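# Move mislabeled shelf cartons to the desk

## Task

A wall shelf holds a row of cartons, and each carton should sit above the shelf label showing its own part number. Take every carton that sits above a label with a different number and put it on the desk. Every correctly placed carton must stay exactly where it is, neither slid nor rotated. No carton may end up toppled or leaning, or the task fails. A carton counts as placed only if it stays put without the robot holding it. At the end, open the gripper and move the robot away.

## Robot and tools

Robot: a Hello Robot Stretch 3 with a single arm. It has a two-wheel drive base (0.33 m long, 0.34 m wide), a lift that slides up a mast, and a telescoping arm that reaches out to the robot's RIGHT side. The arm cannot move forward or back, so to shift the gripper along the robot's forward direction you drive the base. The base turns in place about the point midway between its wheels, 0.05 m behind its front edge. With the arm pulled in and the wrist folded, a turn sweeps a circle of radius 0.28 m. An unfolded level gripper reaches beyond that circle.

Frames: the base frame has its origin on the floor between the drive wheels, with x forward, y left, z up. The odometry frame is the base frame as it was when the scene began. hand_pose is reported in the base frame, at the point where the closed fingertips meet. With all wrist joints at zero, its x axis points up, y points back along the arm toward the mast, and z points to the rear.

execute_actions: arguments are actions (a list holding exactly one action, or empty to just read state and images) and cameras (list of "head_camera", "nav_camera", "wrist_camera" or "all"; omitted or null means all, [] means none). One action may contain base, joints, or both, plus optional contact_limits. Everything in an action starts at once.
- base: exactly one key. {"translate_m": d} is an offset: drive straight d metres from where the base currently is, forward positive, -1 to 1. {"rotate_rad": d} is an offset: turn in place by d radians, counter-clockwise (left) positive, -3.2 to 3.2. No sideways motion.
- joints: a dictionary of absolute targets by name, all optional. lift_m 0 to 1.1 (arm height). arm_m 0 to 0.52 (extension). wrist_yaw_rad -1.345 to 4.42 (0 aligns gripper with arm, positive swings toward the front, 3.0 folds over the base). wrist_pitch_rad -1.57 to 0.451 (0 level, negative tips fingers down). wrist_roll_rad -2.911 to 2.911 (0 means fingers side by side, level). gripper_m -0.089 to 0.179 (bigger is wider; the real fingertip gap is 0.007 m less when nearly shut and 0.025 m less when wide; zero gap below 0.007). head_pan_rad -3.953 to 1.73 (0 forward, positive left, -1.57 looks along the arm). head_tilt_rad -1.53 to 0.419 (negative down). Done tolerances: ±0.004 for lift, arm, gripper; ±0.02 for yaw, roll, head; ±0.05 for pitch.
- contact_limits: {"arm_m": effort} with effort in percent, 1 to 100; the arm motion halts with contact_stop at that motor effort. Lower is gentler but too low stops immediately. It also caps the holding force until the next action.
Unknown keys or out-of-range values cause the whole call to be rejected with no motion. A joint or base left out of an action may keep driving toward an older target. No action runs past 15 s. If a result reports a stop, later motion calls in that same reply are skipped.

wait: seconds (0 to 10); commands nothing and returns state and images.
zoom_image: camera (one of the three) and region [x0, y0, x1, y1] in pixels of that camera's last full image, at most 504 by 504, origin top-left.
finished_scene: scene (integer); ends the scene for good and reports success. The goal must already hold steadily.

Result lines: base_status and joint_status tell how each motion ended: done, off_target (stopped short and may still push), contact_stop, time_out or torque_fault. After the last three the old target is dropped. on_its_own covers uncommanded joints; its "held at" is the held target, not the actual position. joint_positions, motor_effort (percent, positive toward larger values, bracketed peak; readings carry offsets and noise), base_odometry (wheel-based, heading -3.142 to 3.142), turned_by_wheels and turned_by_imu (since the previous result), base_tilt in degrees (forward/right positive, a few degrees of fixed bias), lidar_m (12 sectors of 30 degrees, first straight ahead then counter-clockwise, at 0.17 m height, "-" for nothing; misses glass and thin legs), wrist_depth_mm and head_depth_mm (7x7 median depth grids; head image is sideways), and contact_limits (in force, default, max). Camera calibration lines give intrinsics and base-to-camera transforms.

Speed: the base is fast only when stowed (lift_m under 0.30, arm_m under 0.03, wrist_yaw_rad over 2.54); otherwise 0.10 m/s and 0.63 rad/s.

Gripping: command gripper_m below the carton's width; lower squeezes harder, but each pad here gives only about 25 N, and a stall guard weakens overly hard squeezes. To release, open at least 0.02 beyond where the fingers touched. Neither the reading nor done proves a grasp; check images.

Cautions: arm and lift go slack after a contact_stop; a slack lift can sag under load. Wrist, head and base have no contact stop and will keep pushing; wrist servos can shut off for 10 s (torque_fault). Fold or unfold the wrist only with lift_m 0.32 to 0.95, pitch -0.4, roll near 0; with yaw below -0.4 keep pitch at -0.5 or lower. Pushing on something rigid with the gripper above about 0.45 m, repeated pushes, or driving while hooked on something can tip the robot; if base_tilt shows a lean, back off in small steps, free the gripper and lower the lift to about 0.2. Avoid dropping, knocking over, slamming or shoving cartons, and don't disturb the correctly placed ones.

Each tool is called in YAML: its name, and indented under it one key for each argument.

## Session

execute_actions:
  actions: []

Scene clock: 0.00 s.
base_odometry: x=+0.000 y=+0.000 heading=+0.000 (m, m, rad; odometry frame)
turned_by_wheels: +0.000 (rad since the last result)
turned_by_imu: +0.000 (rad since the last result)
base_tilt: forward=+1.9 right=+0.7 (deg)
lidar_m: 2.09 1.71 2.16 1.42 1.79 1.71 2.56 2.54 2.35 1.96 1.96 2.09
head_depth_mm: 1985 2599 2604 2621 2606 2108 2459 / 2010 2512 2510 2510 2508 1921 2428 / 2023 2433 2428 2412 2434 1891 2385 / 2031 2337 2333 2335 2332 1743 2332 / 2038 2270 2236 2249 2277 1725 2249 / 2067 2187 2188 2199 2188 1703 2176 / 2067 2126 2114 2121 2106 1687 2098
base_status: not commanded
joint_positions: lift_m=+0.424 arm_m=-0.002 wrist_yaw_rad=+2.959 wrist_pitch_rad=-0.339 wrist_roll_rad=-0.016 gripper_m=+0.037 head_pan_rad=+0.020 head_tilt_rad=+0.010
joint_status: not commanded
motor_effort: left_wheel=+1 right_wheel=+0 lift_m=+30 arm_m=+0 wrist_yaw_rad=+0 wrist_pitch_rad=+8 wrist_roll_rad=+0 gripper_m=+1 head_pan_rad=-1 head_tilt_rad=+2 (%)
hand_pose: x=+0.0211 y=+0.0871 z=+0.4552 quat_wxyz=(+0.182, +0.699, +0.057, +0.689) (m; base frame)
wrist_depth_mm: - - - - - - - / - - - - - - - / - - - - - - - / - - - - - - - / 868 - 945 927 941 965 987 / 696 709 - 745 755 759 792 / 602 618 613 630 628 651 657
pictures: head_camera (sideways: a quarter turn clockwise sets it upright), nav_camera (sideways: a quarter turn counterclockwise sets it upright), wrist_camera
camera_calibration (this result's frames):
head_camera: T_world_to_cam=[[0.0405915, -0.0275649, -0.998796, 1.31449], [-0.0135973, 0.999512, -0.0281373, 0.0430276], [0.999083, 0.0147231, 0.0401969, -0.0968683], [0, 0, 0, 1]] pos_world=[0.0440075, -0.00534661, 1.31801]
nav_camera: T_world_to_cam=[[-0.0482535, 0.0332761, 0.998281, -1.25846], [-0.0156282, -0.999348, 0.0325563, 0.00964089], [0.998713, -0.0140304, 0.0487421, -0.107685], [0, 0, 0, 1]] pos_world=[0.046972, 0.0500003, 1.26123]
wrist_camera: T_world_to_cam=[[0.977986, -0.202983, 0.0483778, -0.0281347], [-0.0583146, -0.488465, -0.870633, 0.468102], [0.200355, 0.848646, -0.489549, 0.309714], [0, 0, 0, 1]] pos_world=[-0.00724026, -0.0398978, 0.560526]
Images, in order (width x height): head_camera 896x504, nav_camera 672x504, wrist_camera 644x364.

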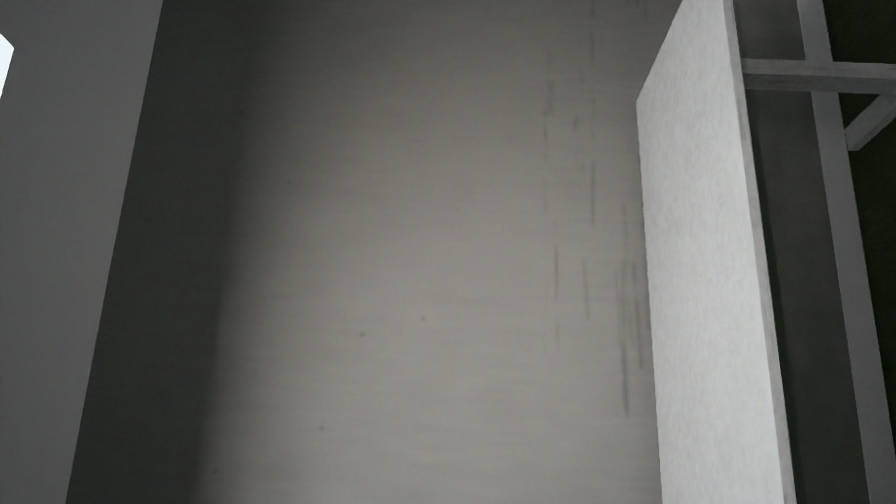

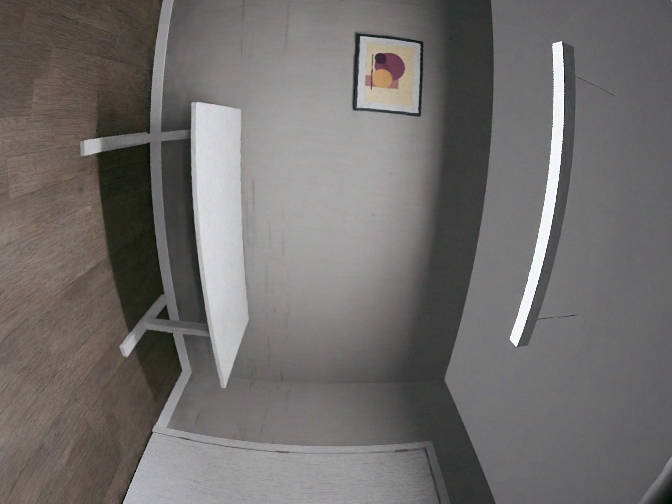

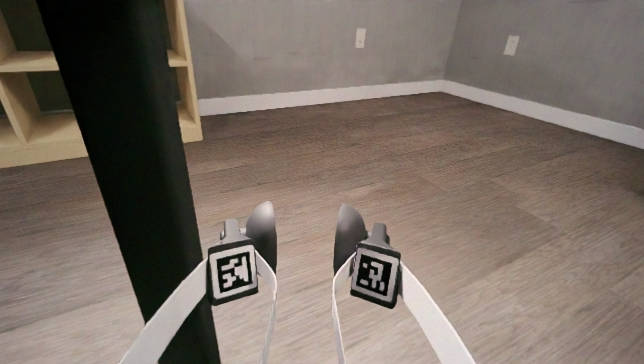

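Desk ahead; the shelf is probably behind.

execute_actions:
  actions:
    - {"joints":{"head_pan_rad":-3.14,"head_tilt_rad":-0.25}}
  cameras: ["head_camera","nav_camera"]

Scene clock: 5.23 s.
base_odometry: x=+0.000 y=+0.000 heading=+0.000 (m, m, rad; odometry frame)
turned_by_wheels: +0.000 (rad since the last result)
turned_by_imu: -0.001 (rad since the last result)
base_tilt: forward=+2.0 right=+0.8 (deg)
lidar_m: 2.09 1.71 2.15 1.42 1.79 1.71 2.54 2.54 2.36 1.97 1.96 2.10
head_depth_mm: 2694 2825 2931 3029 2966 2286 1741 / 2602 2737 2896 3014 3081 2263 1723 / 2537 2670 2804 2920 3022 2267 1728 / 2471 2583 2693 2836 2943 2258 1722 / 2375 2505 2578 2628 2842 2229 1708 / 2303 2405 2492 2424 2752 2237 1714 / 2257 2346 2422 2352 2632 2216 1699
base_status: not commanded
joint_positions: lift_m=+0.424 arm_m=-0.002 wrist_yaw_rad=+2.959 wrist_pitch_rad=-0.339 wrist_roll_rad=-0.016 gripper_m=+0.037 head_pan_rad=-3.133 head_tilt_rad=-0.247
joint_status: all done
motor_effort: left_wheel=+0(1) right_wheel=+0(0) lift_m=+30(30) arm_m=+0(0) wrist_yaw_rad=+0(0) wrist_pitch_rad=+8(8) wrist_roll_rad=+0(0) gripper_m=-1(1) head_pan_rad=-4(47) head_tilt_rad=-2(17) (%)
hand_pose: x=+0.0211 y=+0.0871 z=+0.4552 quat_wxyz=(+0.182, +0.699, +0.057, +0.689) (m; base frame)
wrist_depth_mm: - - - - - - - / - - - - - - - / - - - - - - - / - - - - - - - / 864 - 934 931 956 930 955 / 701 719 - 735 769 759 799 / 600 608 621 627 642 649 654
pictures: head_camera (sideways: a quarter turn clockwise sets it upright), nav_camera (sideways: a quarter turn counterclockwise sets it upright)
camera_calibration (this result's frames):
head_camera: T_world_to_cam=[[0.214505, 0.0302481, -0.976255, 1.28375], [0.010222, -0.999535, -0.0287234, 0.0436359], [-0.97667, -0.00381792, -0.214714, 0.24702], [0, 0, 0, 1]] pos_world=[-0.0345591, 0.00572767, 1.30756]
nav_camera: T_world_to_cam=[[-0.207021, -0.0360421, 0.977672, -1.23033], [0.016922, 0.99904, 0.040413, -0.000774003], [-0.97819, 0.0249105, -0.206212, 0.23627], [0, 0, 0, 1]] pos_world=[-0.0235729, -0.0494559, 1.25161]
Images, in order (width x height): head_camera 896x504, nav_camera 672x504.

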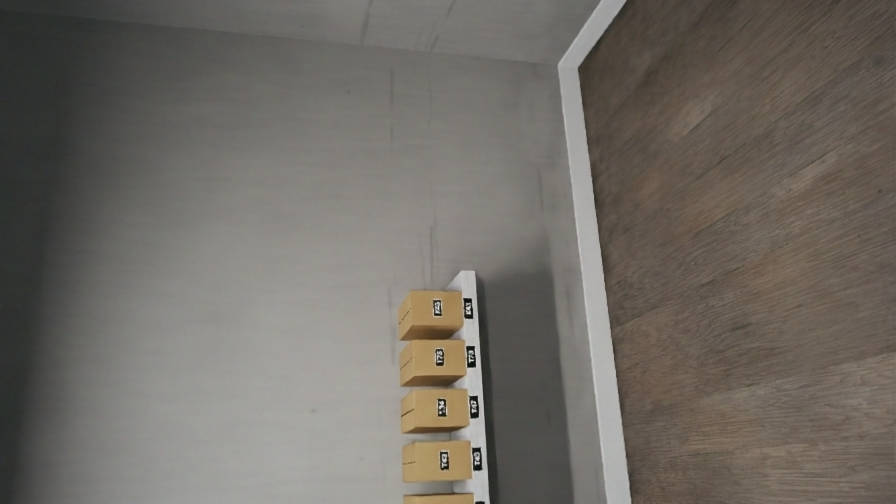

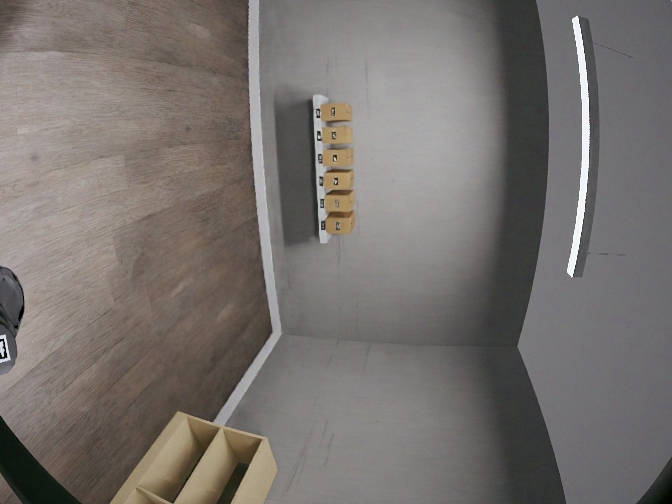

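execute_actions:
  actions:
    - {"joints":{"lift_m":0.27,"wrist_yaw_rad":3.0,"wrist_pitch_rad":-0.4,"head_pan_rad":0,"head_tilt_rad":-0.4},"base":{"rotate_rad":-2.8}}
  cameras: ["head_camera"]

execute_actions:
  actions:
    - {"base":{"translate_m":1.0}}
  cameras: ["head_camera"]

Scene clock: 15.97 s.
base_odometry: x=+0.000 y=+0.000 heading=-2.800 (m, m, rad; odometry frame)
turned_by_wheels: -2.800 (rad since the last result)
turned_by_imu: -2.832 (rad since the last result)
base_tilt: forward=+2.0 right=+0.7 (deg)
lidar_m: 2.54 2.65 2.01 1.96 2.01 2.09 1.71 2.30 1.85 1.42 1.71 2.60
head_depth_mm: 2237 2399 2512 2744 2465 1868 1496 / 2259 2395 2432 2760 2441 1853 1497 / 2247 2417 2465 2797 2428 1857 1493 / 2233 2396 2390 2772 2422 1839 1476 / 2256 2404 2424 2777 2398 1836 1470 / 2251 2413 2594 2793 2377 1816 1478 / 2270 2419 2580 2817 2365 1806 1474
base_status: done
joint_positions: lift_m=+0.271 arm_m=-0.002 wrist_yaw_rad=+2.997 wrist_pitch_rad=-0.414 wrist_roll_rad=-0.016 gripper_m=+0.037 head_pan_rad=-0.007 head_tilt_rad=-0.395
joint_status: all done
motor_effort: left_wheel=+4(17) right_wheel=-3(9) lift_m=+16(26) arm_m=+0(0) wrist_yaw_rad=+1(4) wrist_pitch_rad=+7(7) wrist_roll_rad=+0(0) gripper_m=+0(0) head_pan_rad=+4(48) head_tilt_rad=-2(16) (%)
hand_pose: x=+0.0111 y=+0.0799 z=+0.2843 quat_wxyz=(+0.194, +0.695, +0.097, +0.685) (m; base frame)
wrist_depth_mm: - - - - - - - / - - - - - - - / 908 - 976 - - - - / 687 704 728 747 777 782 805 / 561 575 - 602 614 622 625 / 474 491 - 508 511 511 521 / - - - 426 428 438 447
pictures: head_camera (sideways: a quarter turn clockwise sets it upright)
camera_calibration (this result's frames):
head_camera: T_world_to_cam=[[-0.357232, -0.0258453, -0.933658, 1.2316], [0.00138215, 0.999601, -0.0281995, 0.0430022], [0.934015, -0.0113642, -0.357054, 0.42062], [0, 0, 0, 1]] pos_world=[0.0470408, -0.00637407, 1.30129]
Images, in order (width x height): head_camera 896x504.

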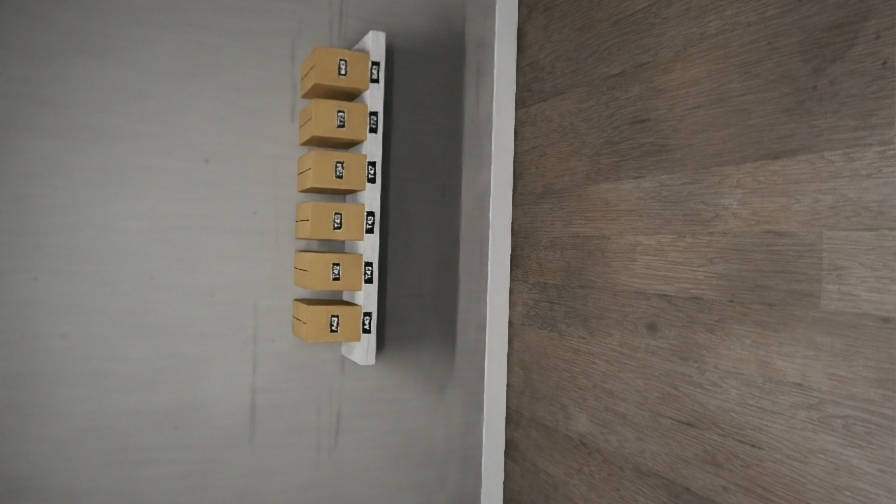

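Scene clock: 21.00 s.
base_odometry: x=-0.942 y=-0.335 heading=-2.800 (m, m, rad; odometry frame)
turned_by_wheels: +0.000 (rad since the last result)
turned_by_imu: +0.004 (rad since the last result)
base_tilt: forward=+2.0 right=+0.8 (deg)
lidar_m: 1.55 1.62 2.00 1.93 2.02 2.80 3.16 2.51 1.54 1.82 1.89 1.60
head_depth_mm: 1341 1433 1529 1411 1781 1877 1496 / 1343 1427 1535 1392 1777 1853 1495 / 1339 1433 1535 1403 1784 1844 1491 / 1344 1434 1533 1408 1793 1841 1481 / 1342 1439 1540 1424 1791 1849 1481 / 1345 1437 1550 1467 1809 1819 1469 / 1350 1438 1546 1663 1787 1812 1461
base_status: done
joint_positions: lift_m=+0.271 arm_m=-0.002 wrist_yaw_rad=+2.998 wrist_pitch_rad=-0.414 wrist_roll_rad=-0.016 gripper_m=+0.037 head_pan_rad=-0.007 head_tilt_rad=-0.396
joint_status: not commanded
motor_effort: left_wheel=+2(15) right_wheel=-2(5) lift_m=+15(16) arm_m=+0(0) wrist_yaw_rad=+1(1) wrist_pitch_rad=+7(7) wrist_roll_rad=+0(0) gripper_m=+1(0) head_pan_rad=+4(4) head_tilt_rad=-3(2) (%)
hand_pose: x=+0.0110 y=+0.0799 z=+0.2843 quat_wxyz=(+0.194, +0.695, +0.097, +0.685) (m; base frame)
wrist_depth_mm: - - - - - - - / - - - - - - - / 922 - 977 - - - - / 692 697 727 745 775 805 808 / 562 572 - 597 610 623 635 / 477 492 - 510 510 509 528 / - - - 423 427 440 445
pictures: head_camera (sideways: a quarter turn clockwise sets it upright)
camera_calibration (this result's frames):
head_camera: T_world_to_cam=[[-0.357715, -0.0258623, -0.933473, 1.23136], [0.0013105, 0.999602, -0.0281966, 0.0429988], [0.93383, -0.0113097, -0.357539, 0.421252], [0, 0, 0, 1]] pos_world=[0.0470409, -0.00637174, 1.30127]
Images, in order (width x height): head_camera 896x504.

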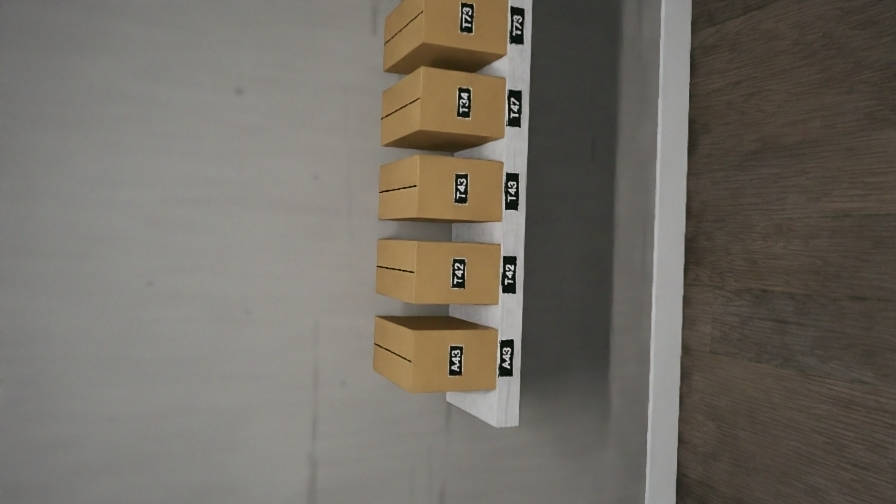

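zoom_image:
  camera: "head_camera"
  region: [440, 0, 540, 200]

zoom_image:
  camera: "head_camera"
  region: [440, 160, 540, 390]

execute_actions:
  actions:
    - {"joints":{"head_pan_rad":-0.3}}
  cameras: ["head_camera"]

zoom_image:
  camera: "head_camera"
  region: [420, 100, 560, 400]

Region (440, 0, 540, 200) of head_camera's 896x504 image, scaled by 2.520, with more detail than that image has.

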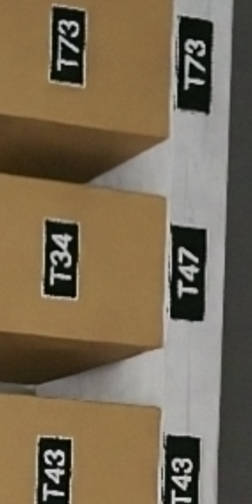

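Region (440, 160, 540, 390) of head_camera's 896x504 image, scaled by 2.191, with more detail than that image has; it fills the left 219 columns of this view, and the rest is white.

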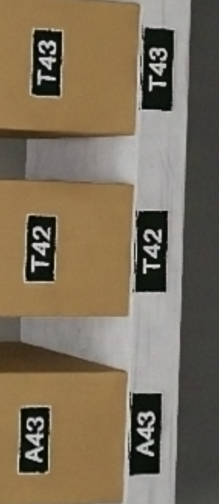

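Scene clock: 26.57 s.
base_odometry: x=-0.942 y=-0.335 heading=-2.800 (m, m, rad; odometry frame)
turned_by_wheels: +0.000 (rad since the last result)
turned_by_imu: -0.001 (rad since the last result)
base_tilt: forward=+2.0 right=+0.8 (deg)
lidar_m: 1.55 1.61 1.98 1.93 2.02 2.79 3.17 2.51 1.54 1.81 1.89 1.59
head_depth_mm: 1512 1638 1758 1899 2091 1857 1495 / 1480 1586 1713 1798 2018 1857 1502 / 1444 1538 1633 1500 1939 1854 1489 / 1402 1501 1592 1469 1871 1847 1483 / 1367 1461 1564 1420 1810 1831 1477 / 1332 1423 1514 1378 1762 1824 1479 / 1294 1375 1474 1339 1703 1773 1469
base_status: not commanded
joint_positions: lift_m=+0.271 arm_m=-0.002 wrist_yaw_rad=+2.998 wrist_pitch_rad=-0.414 wrist_roll_rad=-0.016 gripper_m=+0.037 head_pan_rad=-0.293 head_tilt_rad=-0.396
joint_status: all done
motor_effort: left_wheel=+3(3) right_wheel=-2(2) lift_m=+15(16) arm_m=+0(0) wrist_yaw_rad=+1(1) wrist_pitch_rad=+7(7) wrist_roll_rad=+1(0) gripper_m=+1(0) head_pan_rad=-5(30) head_tilt_rad=-2(2) (%)
hand_pose: x=+0.0110 y=+0.0799 z=+0.2843 quat_wxyz=(+0.194, +0.695, +0.097, +0.685) (m; base frame)
wrist_depth_mm: - - - - - - - / - - - - - - - / 912 - 973 - - - - / 694 710 733 741 776 779 812 / 563 570 - 600 610 615 637 / 471 492 - 510 510 518 520 / - - - 429 429 438 445
pictures: head_camera (sideways: a quarter turn clockwise sets it upright)
camera_calibration (this result's frames):
head_camera: T_world_to_cam=[[-0.350496, 0.0760354, -0.933473, 1.23131], [0.283069, 0.958685, -0.0281966, 0.0412801], [0.892762, -0.27412, -0.357539, 0.421503], [0, 0, 0, 1]] pos_world=[0.0435838, -0.0176555, 1.30127]
Images, in order (width x height): head_camera 896x504.

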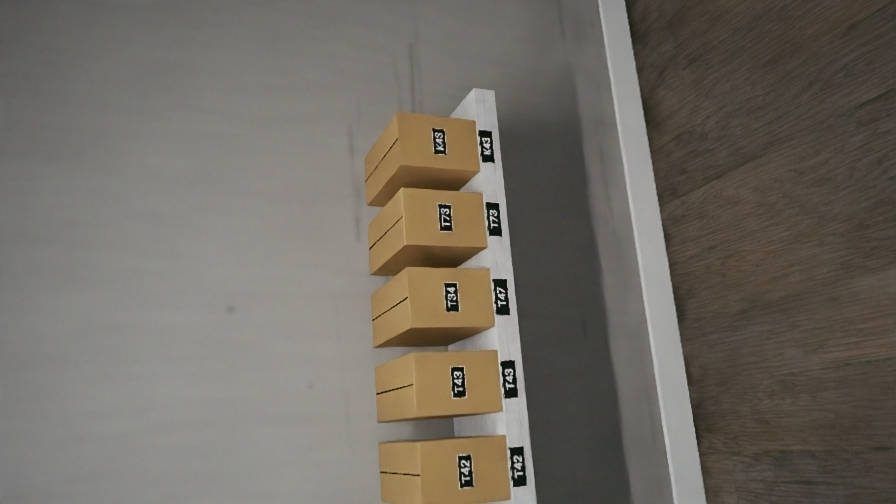

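Region (420, 100, 560, 400) of head_camera's 896x504 image, scaled by 1.680, with more detail than that image has; it fills the left 235 columns of this view, and the rest is white.

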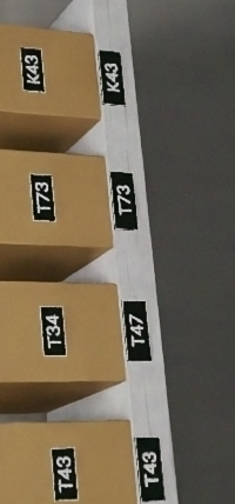

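execute_actions:
  actions:
    - {"base":{"translate_m":0.85}}
  cameras: []

execute_actions:
  actions:
    - {"base":{"rotate_rad":1.55},"joints":{"lift_m":0.9,"head_pan_rad":-1.57,"head_tilt_rad":-0.8}}
  cameras: []

execute_actions:
  actions:
    - {"base":{"translate_m":-0.28},"joints":{"wrist_yaw_rad":0,"wrist_roll_rad":0,"gripper_m":0.17,"lift_m":0.93}}
  cameras: ["nav_camera"]

Scene clock: 40.67 s.
base_odometry: x=-1.743 y=-0.620 heading=-2.800 (m, m, rad; odometry frame)
turned_by_wheels: +0.000 (rad since the last result)
turned_by_imu: +0.002 (rad since the last result)
base_tilt: forward=+2.0 right=+0.8 (deg)
lidar_m: 0.70 0.74 1.03 1.91 2.00 2.80 4.02 2.04 1.67 1.84 0.97 0.73
head_depth_mm: 660 706 764 829 844 650 693 / 643 687 742 802 842 641 657 / 627 668 719 778 814 695 668 / 611 652 699 752 797 635 605 / 596 635 679 731 774 679 656 / 580 618 661 708 755 651 563 / 567 603 644 688 735 628 547
base_status: done
joint_positions: lift_m=+0.271 arm_m=-0.002 wrist_yaw_rad=+2.998 wrist_pitch_rad=-0.414 wrist_roll_rad=-0.016 gripper_m=+0.037 head_pan_rad=-0.293 head_tilt_rad=-0.396
joint_status: not commanded
motor_effort: left_wheel=+3(14) right_wheel=-2(6) lift_m=+15(16) arm_m=-1(0) wrist_yaw_rad=+1(1) wrist_pitch_rad=+7(7) wrist_roll_rad=+1(0) gripper_m=+0(1) head_pan_rad=-5(4) head_tilt_rad=-2(2) (%)
hand_pose: x=+0.0109 y=+0.0799 z=+0.2842 quat_wxyz=(+0.194, +0.695, +0.097, +0.685) (m; base frame)
wrist_depth_mm: - - - - - - 726 / - - - - - - 740 / 898 - 977 - - 956 730 / 693 705 730 747 771 800 734 / 562 571 - 597 609 628 645 / 470 492 - 510 506 518 520 / - - - 426 429 433 447
pictures: none
No camera images: the call's "cameras" was empty. Leave "cameras" out to get every camera's image.

Scene clock: 47.23 s.
base_odometry: x=-1.743 y=-0.620 heading=-1.250 (m, m, rad; odometry frame)
turned_by_wheels: +1.550 (rad since the last result)
turned_by_imu: +1.567 (rad since the last result)
base_tilt: forward=+2.0 right=+0.8 (deg)
lidar_m: 1.91 1.99 2.73 4.00 2.03 1.67 1.84 0.99 0.73 0.71 0.73 1.01
head_depth_mm: 611 695 767 642 - - 1178 / 614 697 757 638 - - 1188 / 615 699 772 770 730 - - / 617 700 757 637 692 - - / 618 702 775 653 704 - 1188 / 618 703 752 649 729 1327 1181 / 620 704 764 631 735 1332 1178
base_status: done
joint_positions: lift_m=+0.899 arm_m=-0.002 wrist_yaw_rad=+2.998 wrist_pitch_rad=-0.414 wrist_roll_rad=-0.016 gripper_m=+0.037 head_pan_rad=-1.563 head_tilt_rad=-0.790
joint_status: all done
motor_effort: left_wheel=-3(11) right_wheel=+3(10) lift_m=+44(46) arm_m=-1(0) wrist_yaw_rad=+1(1) wrist_pitch_rad=+7(7) wrist_roll_rad=+0(1) gripper_m=+1(0) head_pan_rad=-4(49) head_tilt_rad=-4(27) (%)
hand_pose: x=+0.0109 y=+0.0799 z=+0.9129 quat_wxyz=(+0.194, +0.695, +0.097, +0.685) (m; base frame)
wrist_depth_mm: - - - - - - - / - - - - - - - / - - - - - - - / - - - - - - - / - - - - - - - / - - - - - - - / - - - - - - -
pictures: none
No camera images: the call's "cameras" was empty. Leave "cameras" out to get every camera's image.

Scene clock: 51.37 s.
base_odometry: x=-1.831 y=-0.355 heading=-1.250 (m, m, rad; odometry frame)
turned_by_wheels: +0.000 (rad since the last result)
turned_by_imu: -0.002 (rad since the last result)
base_tilt: forward=+1.9 right=+0.8 (deg)
lidar_m: 2.19 2.28 3.12 3.53 1.85 1.44 1.56 0.99 0.73 0.70 0.73 1.01
head_depth_mm: 611 693 751 661 - - - / 612 694 770 778 - - - / 614 697 755 658 - - 1147 / 615 697 757 672 - - 1148 / 615 698 762 678 758 1337 1181 / 616 701 753 641 726 1325 1184 / 617 701 762 668 742 1324 1181
base_status: done
joint_positions: lift_m=+0.929 arm_m=-0.002 wrist_yaw_rad=+0.003 wrist_pitch_rad=-0.414 wrist_roll_rad=-0.006 gripper_m=+0.170 head_pan_rad=-1.563 head_tilt_rad=-0.790
joint_status: all done
motor_effort: left_wheel=-2(10) right_wheel=+3(4) lift_m=+43(45) arm_m=+0(1) wrist_yaw_rad=-1(0) wrist_pitch_rad=+7(7) wrist_roll_rad=+4(5) gripper_m=+1(100) head_pan_rad=-6(5) head_tilt_rad=-4(4) (%)
hand_pose: x=-0.0209 y=-0.3676 z=+0.9429 quat_wxyz=(+0.694, +0.147, -0.690, -0.144) (m; base frame)
wrist_depth_mm: 414 416 416 418 417 419 419 / 454 458 460 456 460 459 456 / 482 477 478 494 493 493 502 / 370 392 405 395 426 436 423 / 310 303 334 315 347 338 347 / - 314 335 313 333 - 325 / 364 373 385 361 383 376 361
pictures: nav_camera (sideways: a quarter turn counterclockwise sets it upright)
camera_calibration (this result's frames):
nav_camera: T_world_to_cam=[[0.0395608, -0.682781, 0.729552, -0.908186], [-0.99883, -0.00668975, 0.0479019, -0.00429557], [-0.0278259, -0.730593, -0.682246, 0.849895], [0, 0, 0, 1]] pos_world=[0.0552871, 0.000806449, 1.24261]
Images, in order (width x height): nav_camera 672x504.

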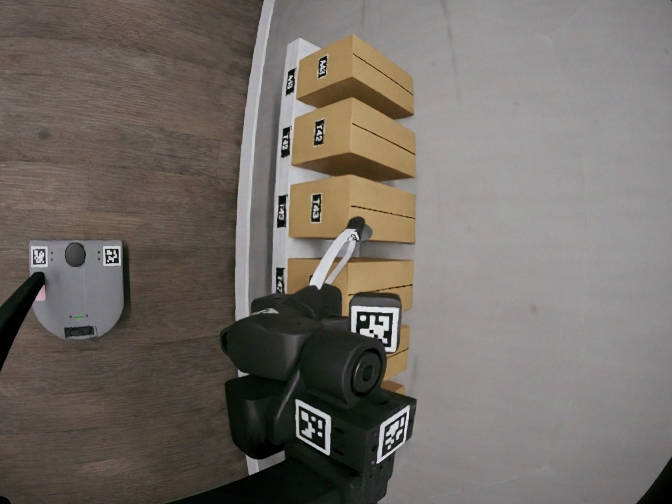

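execute_actions:
  actions:
    - {"joints":{"wrist_pitch_rad":-1.57,"lift_m":1.09}}
  cameras: []

execute_actions:
  actions:
    - {"joints":{"arm_m":0.42}}
  cameras: ["head_camera","wrist_camera"]

Scene clock: 56.30 s.
base_odometry: x=-1.831 y=-0.355 heading=-1.250 (m, m, rad; odometry frame)
turned_by_wheels: +0.000 (rad since the last result)
turned_by_imu: -0.001 (rad since the last result)
base_tilt: forward=+2.0 right=+0.8 (deg)
lidar_m: 2.19 2.28 3.14 3.55 1.85 1.44 1.56 0.99 0.73 0.70 0.73 1.01
head_depth_mm: - - - - - - 1136 / - - - - - - - / - - - - - - - / 615 685 772 - - - 1165 / 615 697 758 671 739 1324 1188 / 616 699 752 634 726 1327 1174 / 616 701 762 668 743 1328 1170
base_status: not commanded
joint_positions: lift_m=+1.089 arm_m=-0.002 wrist_yaw_rad=+0.003 wrist_pitch_rad=-1.564 wrist_roll_rad=-0.006 gripper_m=+0.170 head_pan_rad=-1.563 head_tilt_rad=-0.790
joint_status: all done
motor_effort: left_wheel=-2(2) right_wheel=+4(4) lift_m=+43(44) arm_m=-1(1) wrist_yaw_rad=-2(2) wrist_pitch_rad=-4(7) wrist_roll_rad=+4(4) gripper_m=+1(2) head_pan_rad=-4(5) head_tilt_rad=-5(5) (%)
hand_pose: x=-0.0217 y=-0.1202 z=+0.9717 quat_wxyz=(+0.504, +0.501, -0.499, -0.497) (m; base frame)
wrist_depth_mm: - - - - - - - / - - - - - - - / - - - - - - - / - - - - - - - / - - - - - - - / - - - - - - - / - - - - - - -
pictures: none
No camera images: the call's "cameras" was empty. Leave "cameras" out to get every camera's image.

Scene clock: 60.60 s.
base_odometry: x=-1.831 y=-0.355 heading=-1.250 (m, m, rad; odometry frame)
turned_by_wheels: +0.000 (rad since the last result)
turned_by_imu: -0.001 (rad since the last result)
base_tilt: forward=+1.9 right=+0.9 (deg)
lidar_m: 2.19 2.28 3.11 3.55 1.86 1.43 1.56 0.99 0.73 0.70 0.73 1.01
head_depth_mm: 608 693 753 633 714 1333 1195 / 612 693 766 703 745 1329 1194 / 618 697 755 637 730 1332 1190 / 605 698 756 638 730 1333 1187 / 616 685 771 670 741 1328 1180 / 617 700 752 631 727 1316 1178 / 616 701 760 669 741 1333 1180
base_status: not commanded
joint_positions: lift_m=+1.089 arm_m=+0.420 wrist_yaw_rad=+0.001 wrist_pitch_rad=-1.566 wrist_roll_rad=-0.005 gripper_m=+0.170 head_pan_rad=-1.563 head_tilt_rad=-0.790
joint_status: all done
motor_effort: left_wheel=-3(3) right_wheel=+3(3) lift_m=+43(43) arm_m=+3(5) wrist_yaw_rad=-1(2) wrist_pitch_rad=-4(3) wrist_roll_rad=+3(4) gripper_m=+2(1) head_pan_rad=-5(5) head_tilt_rad=-4(4) (%)
hand_pose: x=-0.0217 y=-0.5419 z=+0.9717 quat_wxyz=(+0.503, +0.500, -0.499, -0.498) (m; base frame)
wrist_depth_mm: 276 258 269 267 269 271 276 / 283 265 276 272 284 279 289 / 286 273 284 279 288 286 299 / 289 279 293 285 305 294 303 / 294 286 303 294 302 301 312 / - - - 300 - - 338 / - - - - - - -
pictures: head_camera (sideways: a quarter turn clockwise sets it upright), wrist_camera
camera_calibration (this result's frames):
head_camera: T_world_to_cam=[[-0.0335747, 0.688463, -0.724494, 0.956884], [0.999436, 0.0236294, -0.0238619, 0.0312534], [0.000691374, -0.724887, -0.688868, 0.858026], [0, 0, 0, 1]] pos_world=[0.000298121, -0.037545, 1.28507]
wrist_camera: T_world_to_cam=[[-0.998912, -0.0274752, 0.0376729, -0.0762573], [-0.0207584, 0.985513, 0.168326, 0.39797], [-0.0417519, 0.167361, -0.985011, 1.21196], [0, 0, 0, 1]] pos_world=[-0.0173117, -0.597135, 1.12967]
Images, in order (width x height): head_camera 896x504, wrist_camera 644x364.

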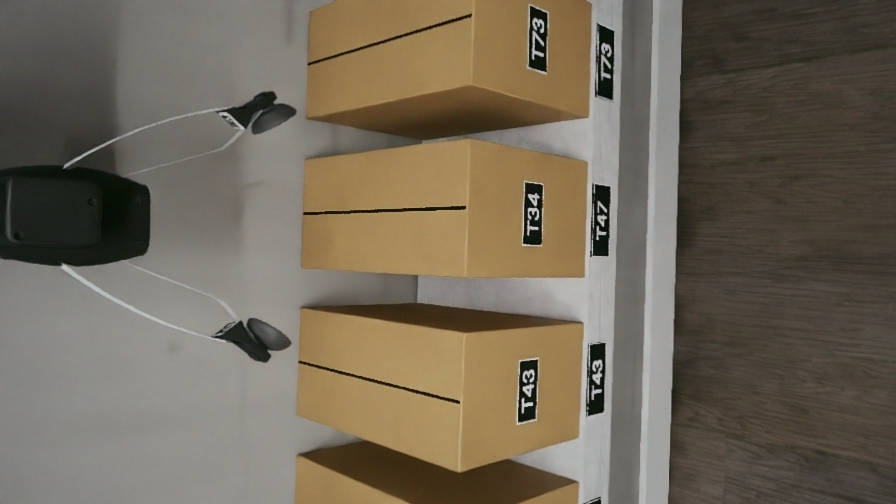

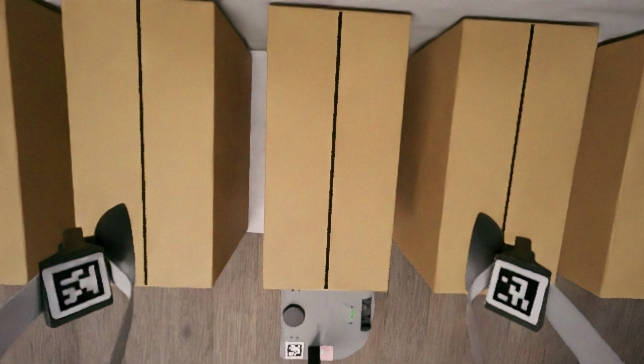

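execute_actions:
  actions:
    - {"base":{"rotate_rad":-0.02}}
  cameras: []

execute_actions:
  actions:
    - {"base":{"translate_m":-0.013},"joints":{"arm_m":0.455,"lift_m":1.0,"gripper_m":0.152}}
  cameras: ["head_camera","wrist_camera"]

Scene clock: 68.07 s.
base_odometry: x=-1.831 y=-0.355 heading=-1.270 (m, m, rad; odometry frame)
turned_by_wheels: -0.020 (rad since the last result)
turned_by_imu: -0.021 (rad since the last result)
base_tilt: forward=+2.0 right=+0.9 (deg)
lidar_m: 2.19 2.26 3.07 3.52 1.86 1.43 1.56 1.01 0.73 0.70 0.73 0.99
head_depth_mm: 614 695 754 641 722 1341 1189 / 615 699 764 661 733 1334 1189 / 619 697 760 638 737 1334 1188 / 608 698 754 637 721 1331 1190 / 614 685 769 779 758 1329 1188 / 614 696 750 632 722 1318 1182 / 612 696 769 648 736 1321 1175
base_status: done
joint_positions: lift_m=+1.089 arm_m=+0.420 wrist_yaw_rad=+0.001 wrist_pitch_rad=-1.566 wrist_roll_rad=-0.005 gripper_m=+0.170 head_pan_rad=-1.563 head_tilt_rad=-0.790
joint_status: not commanded
motor_effort: left_wheel=+0(6) right_wheel=+1(5) lift_m=+43(43) arm_m=+3(4) wrist_yaw_rad=-1(1) wrist_pitch_rad=-3(3) wrist_roll_rad=+3(3) gripper_m=+1(0) head_pan_rad=-4(4) head_tilt_rad=-5(4) (%)
hand_pose: x=-0.0217 y=-0.5419 z=+0.9717 quat_wxyz=(+0.503, +0.500, -0.499, -0.498) (m; base frame)
wrist_depth_mm: 259 258 275 266 272 272 279 / 275 264 283 273 281 279 288 / 278 271 286 279 286 288 299 / 287 276 292 287 307 294 303 / 303 286 295 294 306 302 311 / - 293 - 301 - - 341 / - - - - - - -
pictures: none
No camera images: the call's "cameras" was empty. Leave "cameras" out to get every camera's image.

Scene clock: 70.00 s.
base_odometry: x=-1.835 y=-0.342 heading=-1.270 (m, m, rad; odometry frame)
turned_by_wheels: +0.000 (rad since the last result)
turned_by_imu: +0.000 (rad since the last result)
base_tilt: forward=+2.0 right=+0.9 (deg)
lidar_m: 2.20 2.27 3.08 3.53 1.85 1.43 1.55 1.01 0.73 0.70 0.73 0.99
head_depth_mm: - 698 766 640 722 1340 1191 / 635 696 757 655 721 1334 1192 / - 705 772 655 746 1331 1189 / 613 711 757 637 718 1331 1188 / 613 698 757 751 758 1329 1179 / 614 697 751 633 722 1325 1180 / 613 697 770 640 736 1314 1176
base_status: done
joint_positions: lift_m=+1.001 arm_m=+0.455 wrist_yaw_rad=+0.001 wrist_pitch_rad=-1.566 wrist_roll_rad=-0.005 gripper_m=+0.152 head_pan_rad=-1.563 head_tilt_rad=-0.790
joint_status: all done
motor_effort: left_wheel=+0(5) right_wheel=+1(6) lift_m=+16(39) arm_m=+4(3) wrist_yaw_rad=+0(0) wrist_pitch_rad=-3(3) wrist_roll_rad=+3(3) gripper_m=+0(100) head_pan_rad=-5(4) head_tilt_rad=-4(4) (%)
hand_pose: x=-0.0217 y=-0.5768 z=+0.8830 quat_wxyz=(+0.503, +0.500, -0.499, -0.498) (m; base frame)
wrist_depth_mm: 175 189 180 182 190 187 188 / 179 197 183 186 226 191 193 / 183 198 188 190 224 195 198 / 187 201 194 195 244 201 203 / 193 241 200 201 243 205 209 / 197 245 205 207 241 - 215 / 205 208 210 211 266 219 223
pictures: head_camera (sideways: a quarter turn clockwise sets it upright), wrist_camera
camera_calibration (this result's frames):
head_camera: T_world_to_cam=[[-0.0335745, 0.688463, -0.724494, 0.956883], [0.999436, 0.0236292, -0.0238619, 0.0312534], [0.000691201, -0.724887, -0.688868, 0.858027], [0, 0, 0, 1]] pos_world=[0.000298112, -0.037545, 1.28507]
wrist_camera: T_world_to_cam=[[-0.998912, -0.0274878, 0.037664, -0.0738744], [-0.0207581, 0.985455, 0.168662, 0.446982], [-0.0417523, 0.167696, -0.984954, 1.13057], [0, 0, 0, 1]] pos_world=[-0.0173117, -0.632103, 1.04095]
Images, in order (width x height): head_camera 896x504, wrist_camera 644x364.

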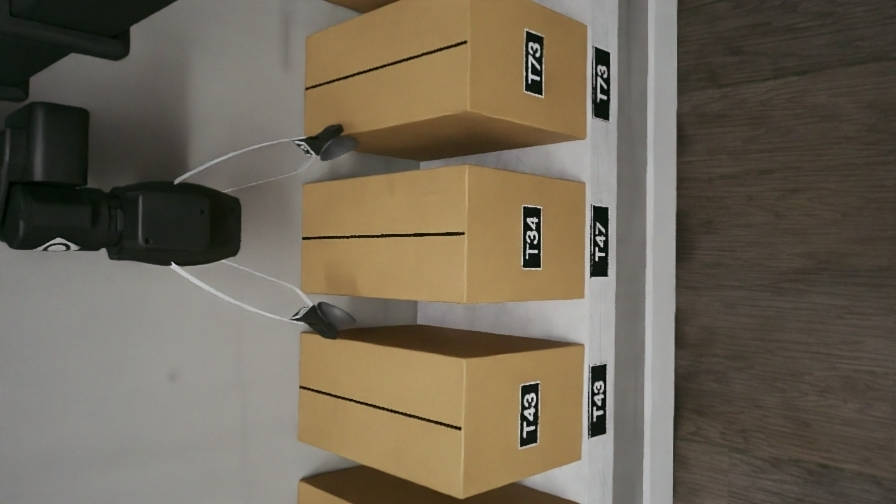

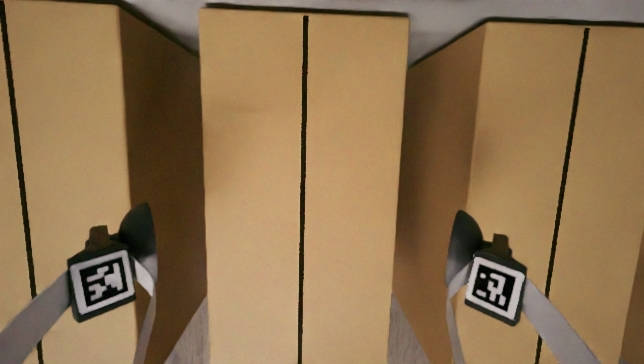

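execute_actions:
  actions:
    - {"joints":{"lift_m":0.95,"arm_m":0.462}}
  cameras: ["wrist_camera"]

execute_actions:
  actions:
    - {"joints":{"gripper_m":0.14}}
  cameras: []

execute_actions:
  actions:
    - {"joints":{"lift_m":0.923}}
  cameras: ["head_camera","wrist_camera"]

Scene clock: 74.53 s.
base_odometry: x=-1.835 y=-0.342 heading=-1.270 (m, m, rad; odometry frame)
turned_by_wheels: +0.000 (rad since the last result)
turned_by_imu: -0.001 (rad since the last result)
base_tilt: forward=+2.1 right=+0.9 (deg)
lidar_m: 2.20 2.28 3.08 3.54 1.85 1.43 1.55 1.01 0.73 0.70 0.73 0.99
head_depth_mm: 593 - 742 640 724 1337 1191 / - 698 756 656 723 1338 1191 / - 712 760 656 743 1337 1189 / 615 690 735 636 721 1328 1185 / 612 697 757 753 756 1325 1180 / 614 699 753 632 722 1322 1179 / 612 695 770 640 736 1319 1171
base_status: not commanded
joint_positions: lift_m=+0.951 arm_m=+0.462 wrist_yaw_rad=+0.001 wrist_pitch_rad=-1.566 wrist_roll_rad=-0.005 gripper_m=+0.152 head_pan_rad=-1.563 head_tilt_rad=-0.790
joint_status: all done
motor_effort: left_wheel=+0(0) right_wheel=+1(1) lift_m=+15(15) arm_m=+4(5) wrist_yaw_rad=-1(1) wrist_pitch_rad=-3(3) wrist_roll_rad=+3(3) gripper_m=+1(1) head_pan_rad=-5(4) head_tilt_rad=-4(5) (%)
hand_pose: x=-0.0217 y=-0.5838 z=+0.8330 quat_wxyz=(+0.503, +0.500, -0.499, -0.498) (m; base frame)
wrist_depth_mm: 138 170 131 133 135 156 139 / 139 171 135 137 139 166 142 / 140 184 138 140 142 165 146 / 142 186 142 144 146 164 150 / 143 175 146 148 151 154 154 / - 207 150 152 155 - 158 / 151 192 155 156 160 168 164
pictures: wrist_camera
camera_calibration (this result's frames):
wrist_camera: T_world_to_cam=[[-0.998912, -0.0274906, 0.0376618, -0.0721826], [-0.0207578, 0.985442, 0.168742, 0.462216], [-0.0417524, 0.167777, -0.98494, 1.08252], [0, 0, 0, 1]] pos_world=[-0.0173117, -0.639094, 0.99094]
Images, in order (width x height): wrist_camera 644x364.

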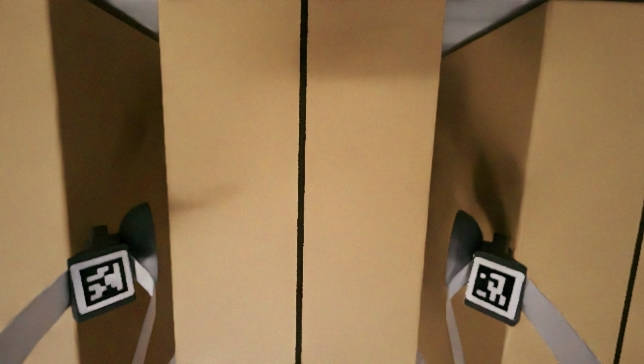

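Scene clock: 75.13 s.
base_odometry: x=-1.835 y=-0.342 heading=-1.270 (m, m, rad; odometry frame)
turned_by_wheels: +0.000 (rad since the last result)
turned_by_imu: +0.000 (rad since the last result)
base_tilt: forward=+1.9 right=+0.8 (deg)
lidar_m: 2.20 2.28 3.05 3.53 1.85 1.43 1.55 1.01 0.74 0.70 0.73 0.99
head_depth_mm: 594 - 743 640 725 1343 1193 / - 698 756 657 720 1340 1187 / - 711 759 656 745 1337 1191 / 613 698 736 635 722 1325 1189 / 613 697 756 753 755 1328 1186 / 614 696 750 634 720 1326 1178 / 612 698 772 641 734 1315 1180
base_status: not commanded
joint_positions: lift_m=+0.951 arm_m=+0.462 wrist_yaw_rad=+0.001 wrist_pitch_rad=-1.566 wrist_roll_rad=-0.005 gripper_m=+0.140 head_pan_rad=-1.563 head_tilt_rad=-0.790
joint_status: all done
motor_effort: left_wheel=+0(1) right_wheel=+1(1) lift_m=+16(16) arm_m=+4(4) wrist_yaw_rad=-1(1) wrist_pitch_rad=-3(3) wrist_roll_rad=+3(3) gripper_m=+0(100) head_pan_rad=-4(3) head_tilt_rad=-5(4) (%)
hand_pose: x=-0.0217 y=-0.5838 z=+0.8330 quat_wxyz=(+0.503, +0.500, -0.499, -0.498) (m; base frame)
wrist_depth_mm: 138 169 132 133 135 156 138 / 139 171 135 137 139 165 142 / 140 184 138 140 143 164 146 / 142 187 142 144 147 163 150 / 145 164 146 148 150 155 155 / 146 178 150 152 155 157 159 / 152 192 155 157 160 173 163
pictures: none
No camera images: the call's "cameras" was empty. Leave "cameras" out to get every camera's image.

Scene clock: 76.17 s.
base_odometry: x=-1.835 y=-0.342 heading=-1.270 (m, m, rad; odometry frame)
turned_by_wheels: +0.000 (rad since the last result)
turned_by_imu: +0.000 (rad since the last result)
base_tilt: forward=+2.0 right=+0.8 (deg)
lidar_m: 2.20 2.28 3.06 3.53 1.84 1.42 1.55 1.01 0.73 0.70 0.73 0.99
head_depth_mm: 604 - - 641 723 1341 1187 / 583 713 757 656 723 1331 1193 / - 712 763 640 748 1325 1189 / 605 696 733 637 721 1328 1183 / 614 697 772 749 758 1325 1187 / 613 696 750 631 721 1320 1177 / 612 698 771 639 738 1318 1174
base_status: not commanded
joint_positions: lift_m=+0.924 arm_m=+0.462 wrist_yaw_rad=+0.001 wrist_pitch_rad=-1.569 wrist_roll_rad=-0.005 gripper_m=+0.140 head_pan_rad=-1.563 head_tilt_rad=-0.790
joint_status: all done
motor_effort: left_wheel=+0(0) right_wheel=+0(1) lift_m=+8(15) arm_m=+4(4) wrist_yaw_rad=-1(1) wrist_pitch_rad=-1(3) wrist_roll_rad=+3(3) gripper_m=-13(14) head_pan_rad=-4(4) head_tilt_rad=-5(5) (%)
hand_pose: x=-0.0217 y=-0.5831 z=+0.8064 quat_wxyz=(+0.502, +0.501, -0.499, -0.498) (m; base frame)
wrist_depth_mm: 138 108 108 109 110 155 114 / 138 111 110 112 113 155 117 / 139 162 113 115 116 155 120 / 141 163 116 118 119 164 124 / 138 119 120 121 123 153 127 / - 122 123 125 126 - 130 / 148 178 126 128 130 167 134
pictures: head_camera (sideways: a quarter turn clockwise sets it upright), wrist_camera
camera_calibration (this result's frames):
head_camera: T_world_to_cam=[[-0.0335745, 0.688463, -0.724494, 0.956883], [0.999436, 0.0236292, -0.0238619, 0.0312534], [0.000691201, -0.724887, -0.688868, 0.858027], [0, 0, 0, 1]] pos_world=[0.000298112, -0.037545, 1.28507]
wrist_camera: T_world_to_cam=[[-0.998912, -0.0275959, 0.0375886, -0.0711652], [-0.0207578, 0.984968, 0.171484, 0.463535], [-0.0417558, 0.170518, -0.98447, 1.05743], [0, 0, 0, 1]] pos_world=[-0.017312, -0.638841, 0.964193]
Images, in order (width x height): head_camera 896x504, wrist_camera 644x364.

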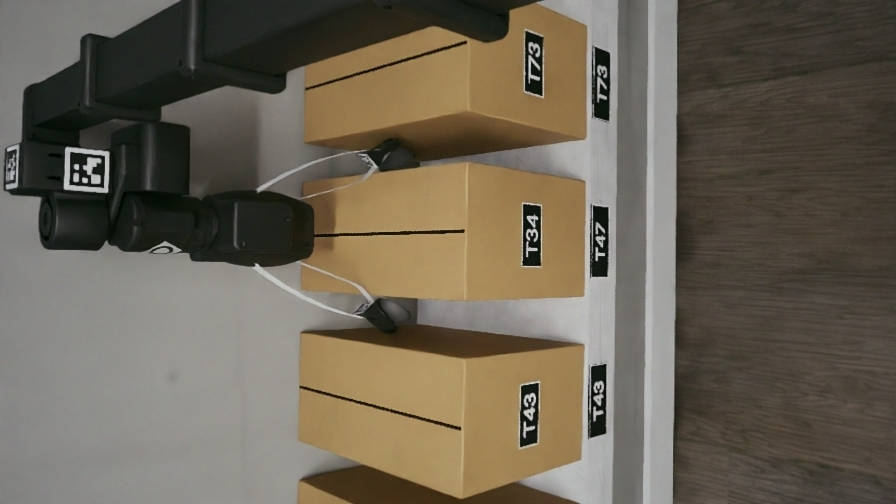

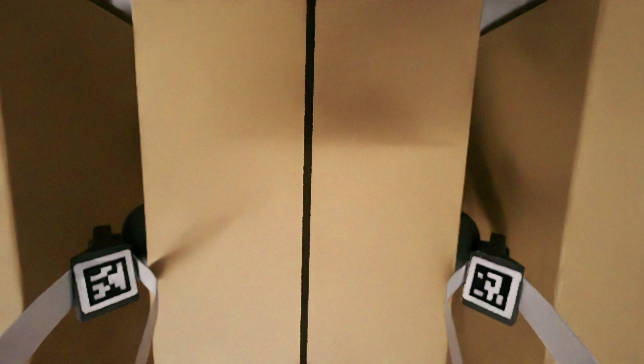

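execute_actions:
  actions:
    - {"joints":{"gripper_m":0.095}}
  cameras: []

execute_actions:
  actions:
    - {"joints":{"lift_m":0.97}}
  cameras: ["head_camera","wrist_camera"]

Scene clock: 82.17 s.
base_odometry: x=-1.835 y=-0.342 heading=-1.270 (m, m, rad; odometry frame)
turned_by_wheels: +0.000 (rad since the last result)
turned_by_imu: -0.001 (rad since the last result)
base_tilt: forward=+2.1 right=+0.8 (deg)
lidar_m: 2.20 2.27 3.07 3.52 1.85 1.42 1.55 1.01 0.73 0.70 0.73 0.99
head_depth_mm: 605 - - 641 724 1348 1193 / 583 711 757 654 725 1335 1189 / - 712 772 640 746 1336 1188 / 604 697 735 636 721 1330 1186 / 613 698 772 750 758 1325 1183 / 614 698 752 633 722 1320 1181 / 614 698 770 639 737 1323 1180
base_status: not commanded
joint_positions: lift_m=+0.924 arm_m=+0.462 wrist_yaw_rad=+0.001 wrist_pitch_rad=-1.570 wrist_roll_rad=-0.005 gripper_m=+0.108 head_pan_rad=-1.563 head_tilt_rad=-0.790
joint_status: gripper_m off_target (ended at +0.108, target +0.095)
motor_effort: left_wheel=+0(1) right_wheel=+0(0) lift_m=+8(8) arm_m=+3(3) wrist_yaw_rad=-1(1) wrist_pitch_rad=-1(1) wrist_roll_rad=+3(3) gripper_m=-100(100) head_pan_rad=-4(4) head_tilt_rad=-4(5) (%)
hand_pose: x=-0.0217 y=-0.5827 z=+0.8064 quat_wxyz=(+0.502, +0.501, -0.498, -0.499) (m; base frame)
wrist_depth_mm: 138 108 108 110 111 156 115 / 138 112 111 113 114 156 118 / 140 160 114 116 117 155 121 / 140 162 117 119 120 164 124 / 138 120 120 122 124 153 127 / - 123 124 125 127 - 130 / 148 178 127 129 131 173 135
pictures: none
No camera images: the call's "cameras" was empty. Leave "cameras" out to get every camera's image.

Scene clock: 84.00 s.
base_odometry: x=-1.835 y=-0.342 heading=-1.270 (m, m, rad; odometry frame)
turned_by_wheels: +0.000 (rad since the last result)
turned_by_imu: +0.000 (rad since the last result)
base_tilt: forward=+2.1 right=+0.9 (deg)
lidar_m: 2.20 2.28 3.07 3.53 1.84 1.43 1.55 1.01 0.73 0.70 0.73 0.99
head_depth_mm: - - 766 640 723 1337 1192 / 637 697 756 656 723 1342 1191 / - 698 713 614 744 1334 1192 / 613 690 688 605 732 1332 1184 / 614 697 755 753 758 1325 1186 / 614 697 752 631 721 1323 1183 / 613 696 771 641 736 1315 1175
base_status: not commanded
joint_positions: lift_m=+0.969 arm_m=+0.462 wrist_yaw_rad=+0.001 wrist_pitch_rad=-1.568 wrist_roll_rad=-0.005 gripper_m=+0.096 head_pan_rad=-1.563 head_tilt_rad=-0.790
joint_status: all done
on_its_own: gripper_m moved -0.012 to your old target +0.095
motor_effort: left_wheel=+0(0) right_wheel=+0(2) lift_m=+44(46) arm_m=+3(3) wrist_yaw_rad=-1(1) wrist_pitch_rad=-2(0) wrist_roll_rad=+3(3) gripper_m=-63(100) head_pan_rad=-5(4) head_tilt_rad=-4(5) (%)
hand_pose: x=-0.0217 y=-0.5832 z=+0.8517 quat_wxyz=(+0.502, +0.501, -0.499, -0.498) (m; base frame)
wrist_depth_mm: 146 160 112 114 115 157 157 / 149 161 115 116 118 160 160 / 153 161 118 120 121 165 164 / 157 163 121 123 125 170 170 / 161 125 125 126 128 174 174 / 164 128 128 130 132 177 180 / 171 180 132 134 136 185 186
pictures: head_camera (sideways: a quarter turn clockwise sets it upright), wrist_camera
camera_calibration (this result's frames):
head_camera: T_world_to_cam=[[-0.0335751, 0.688538, -0.724423, 0.956791], [0.999436, 0.0236316, -0.0238602, 0.0312512], [0.000690661, -0.724816, -0.688943, 0.858124], [0, 0, 0, 1]] pos_world=[0.000298098, -0.0375432, 1.28507]
wrist_camera: T_world_to_cam=[[-0.998912, -0.0275726, 0.0376027, -0.0728717], [-0.0207548, 0.98506, 0.170956, 0.45644], [-0.0417546, 0.16999, -0.984561, 1.10184], [0, 0, 0, 1]] pos_world=[-0.0173121, -0.638932, 1.00954]
Images, in order (width x height): head_camera 896x504, wrist_camera 644x364.

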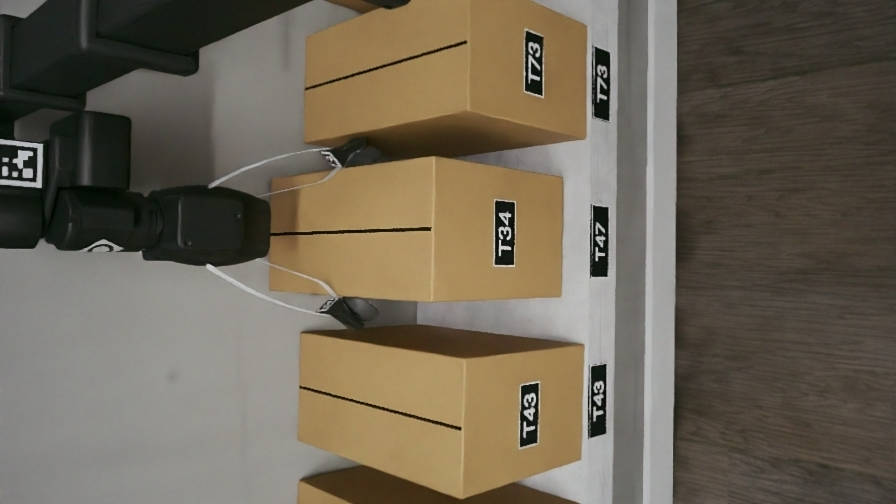

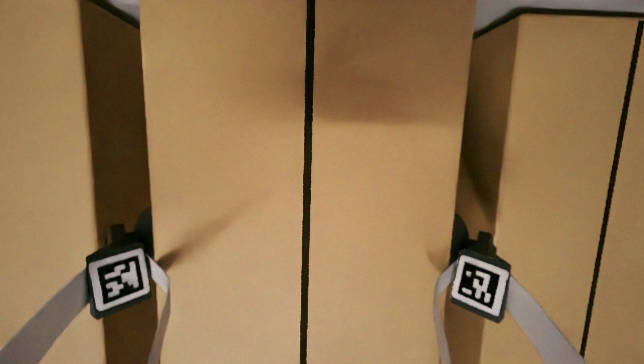

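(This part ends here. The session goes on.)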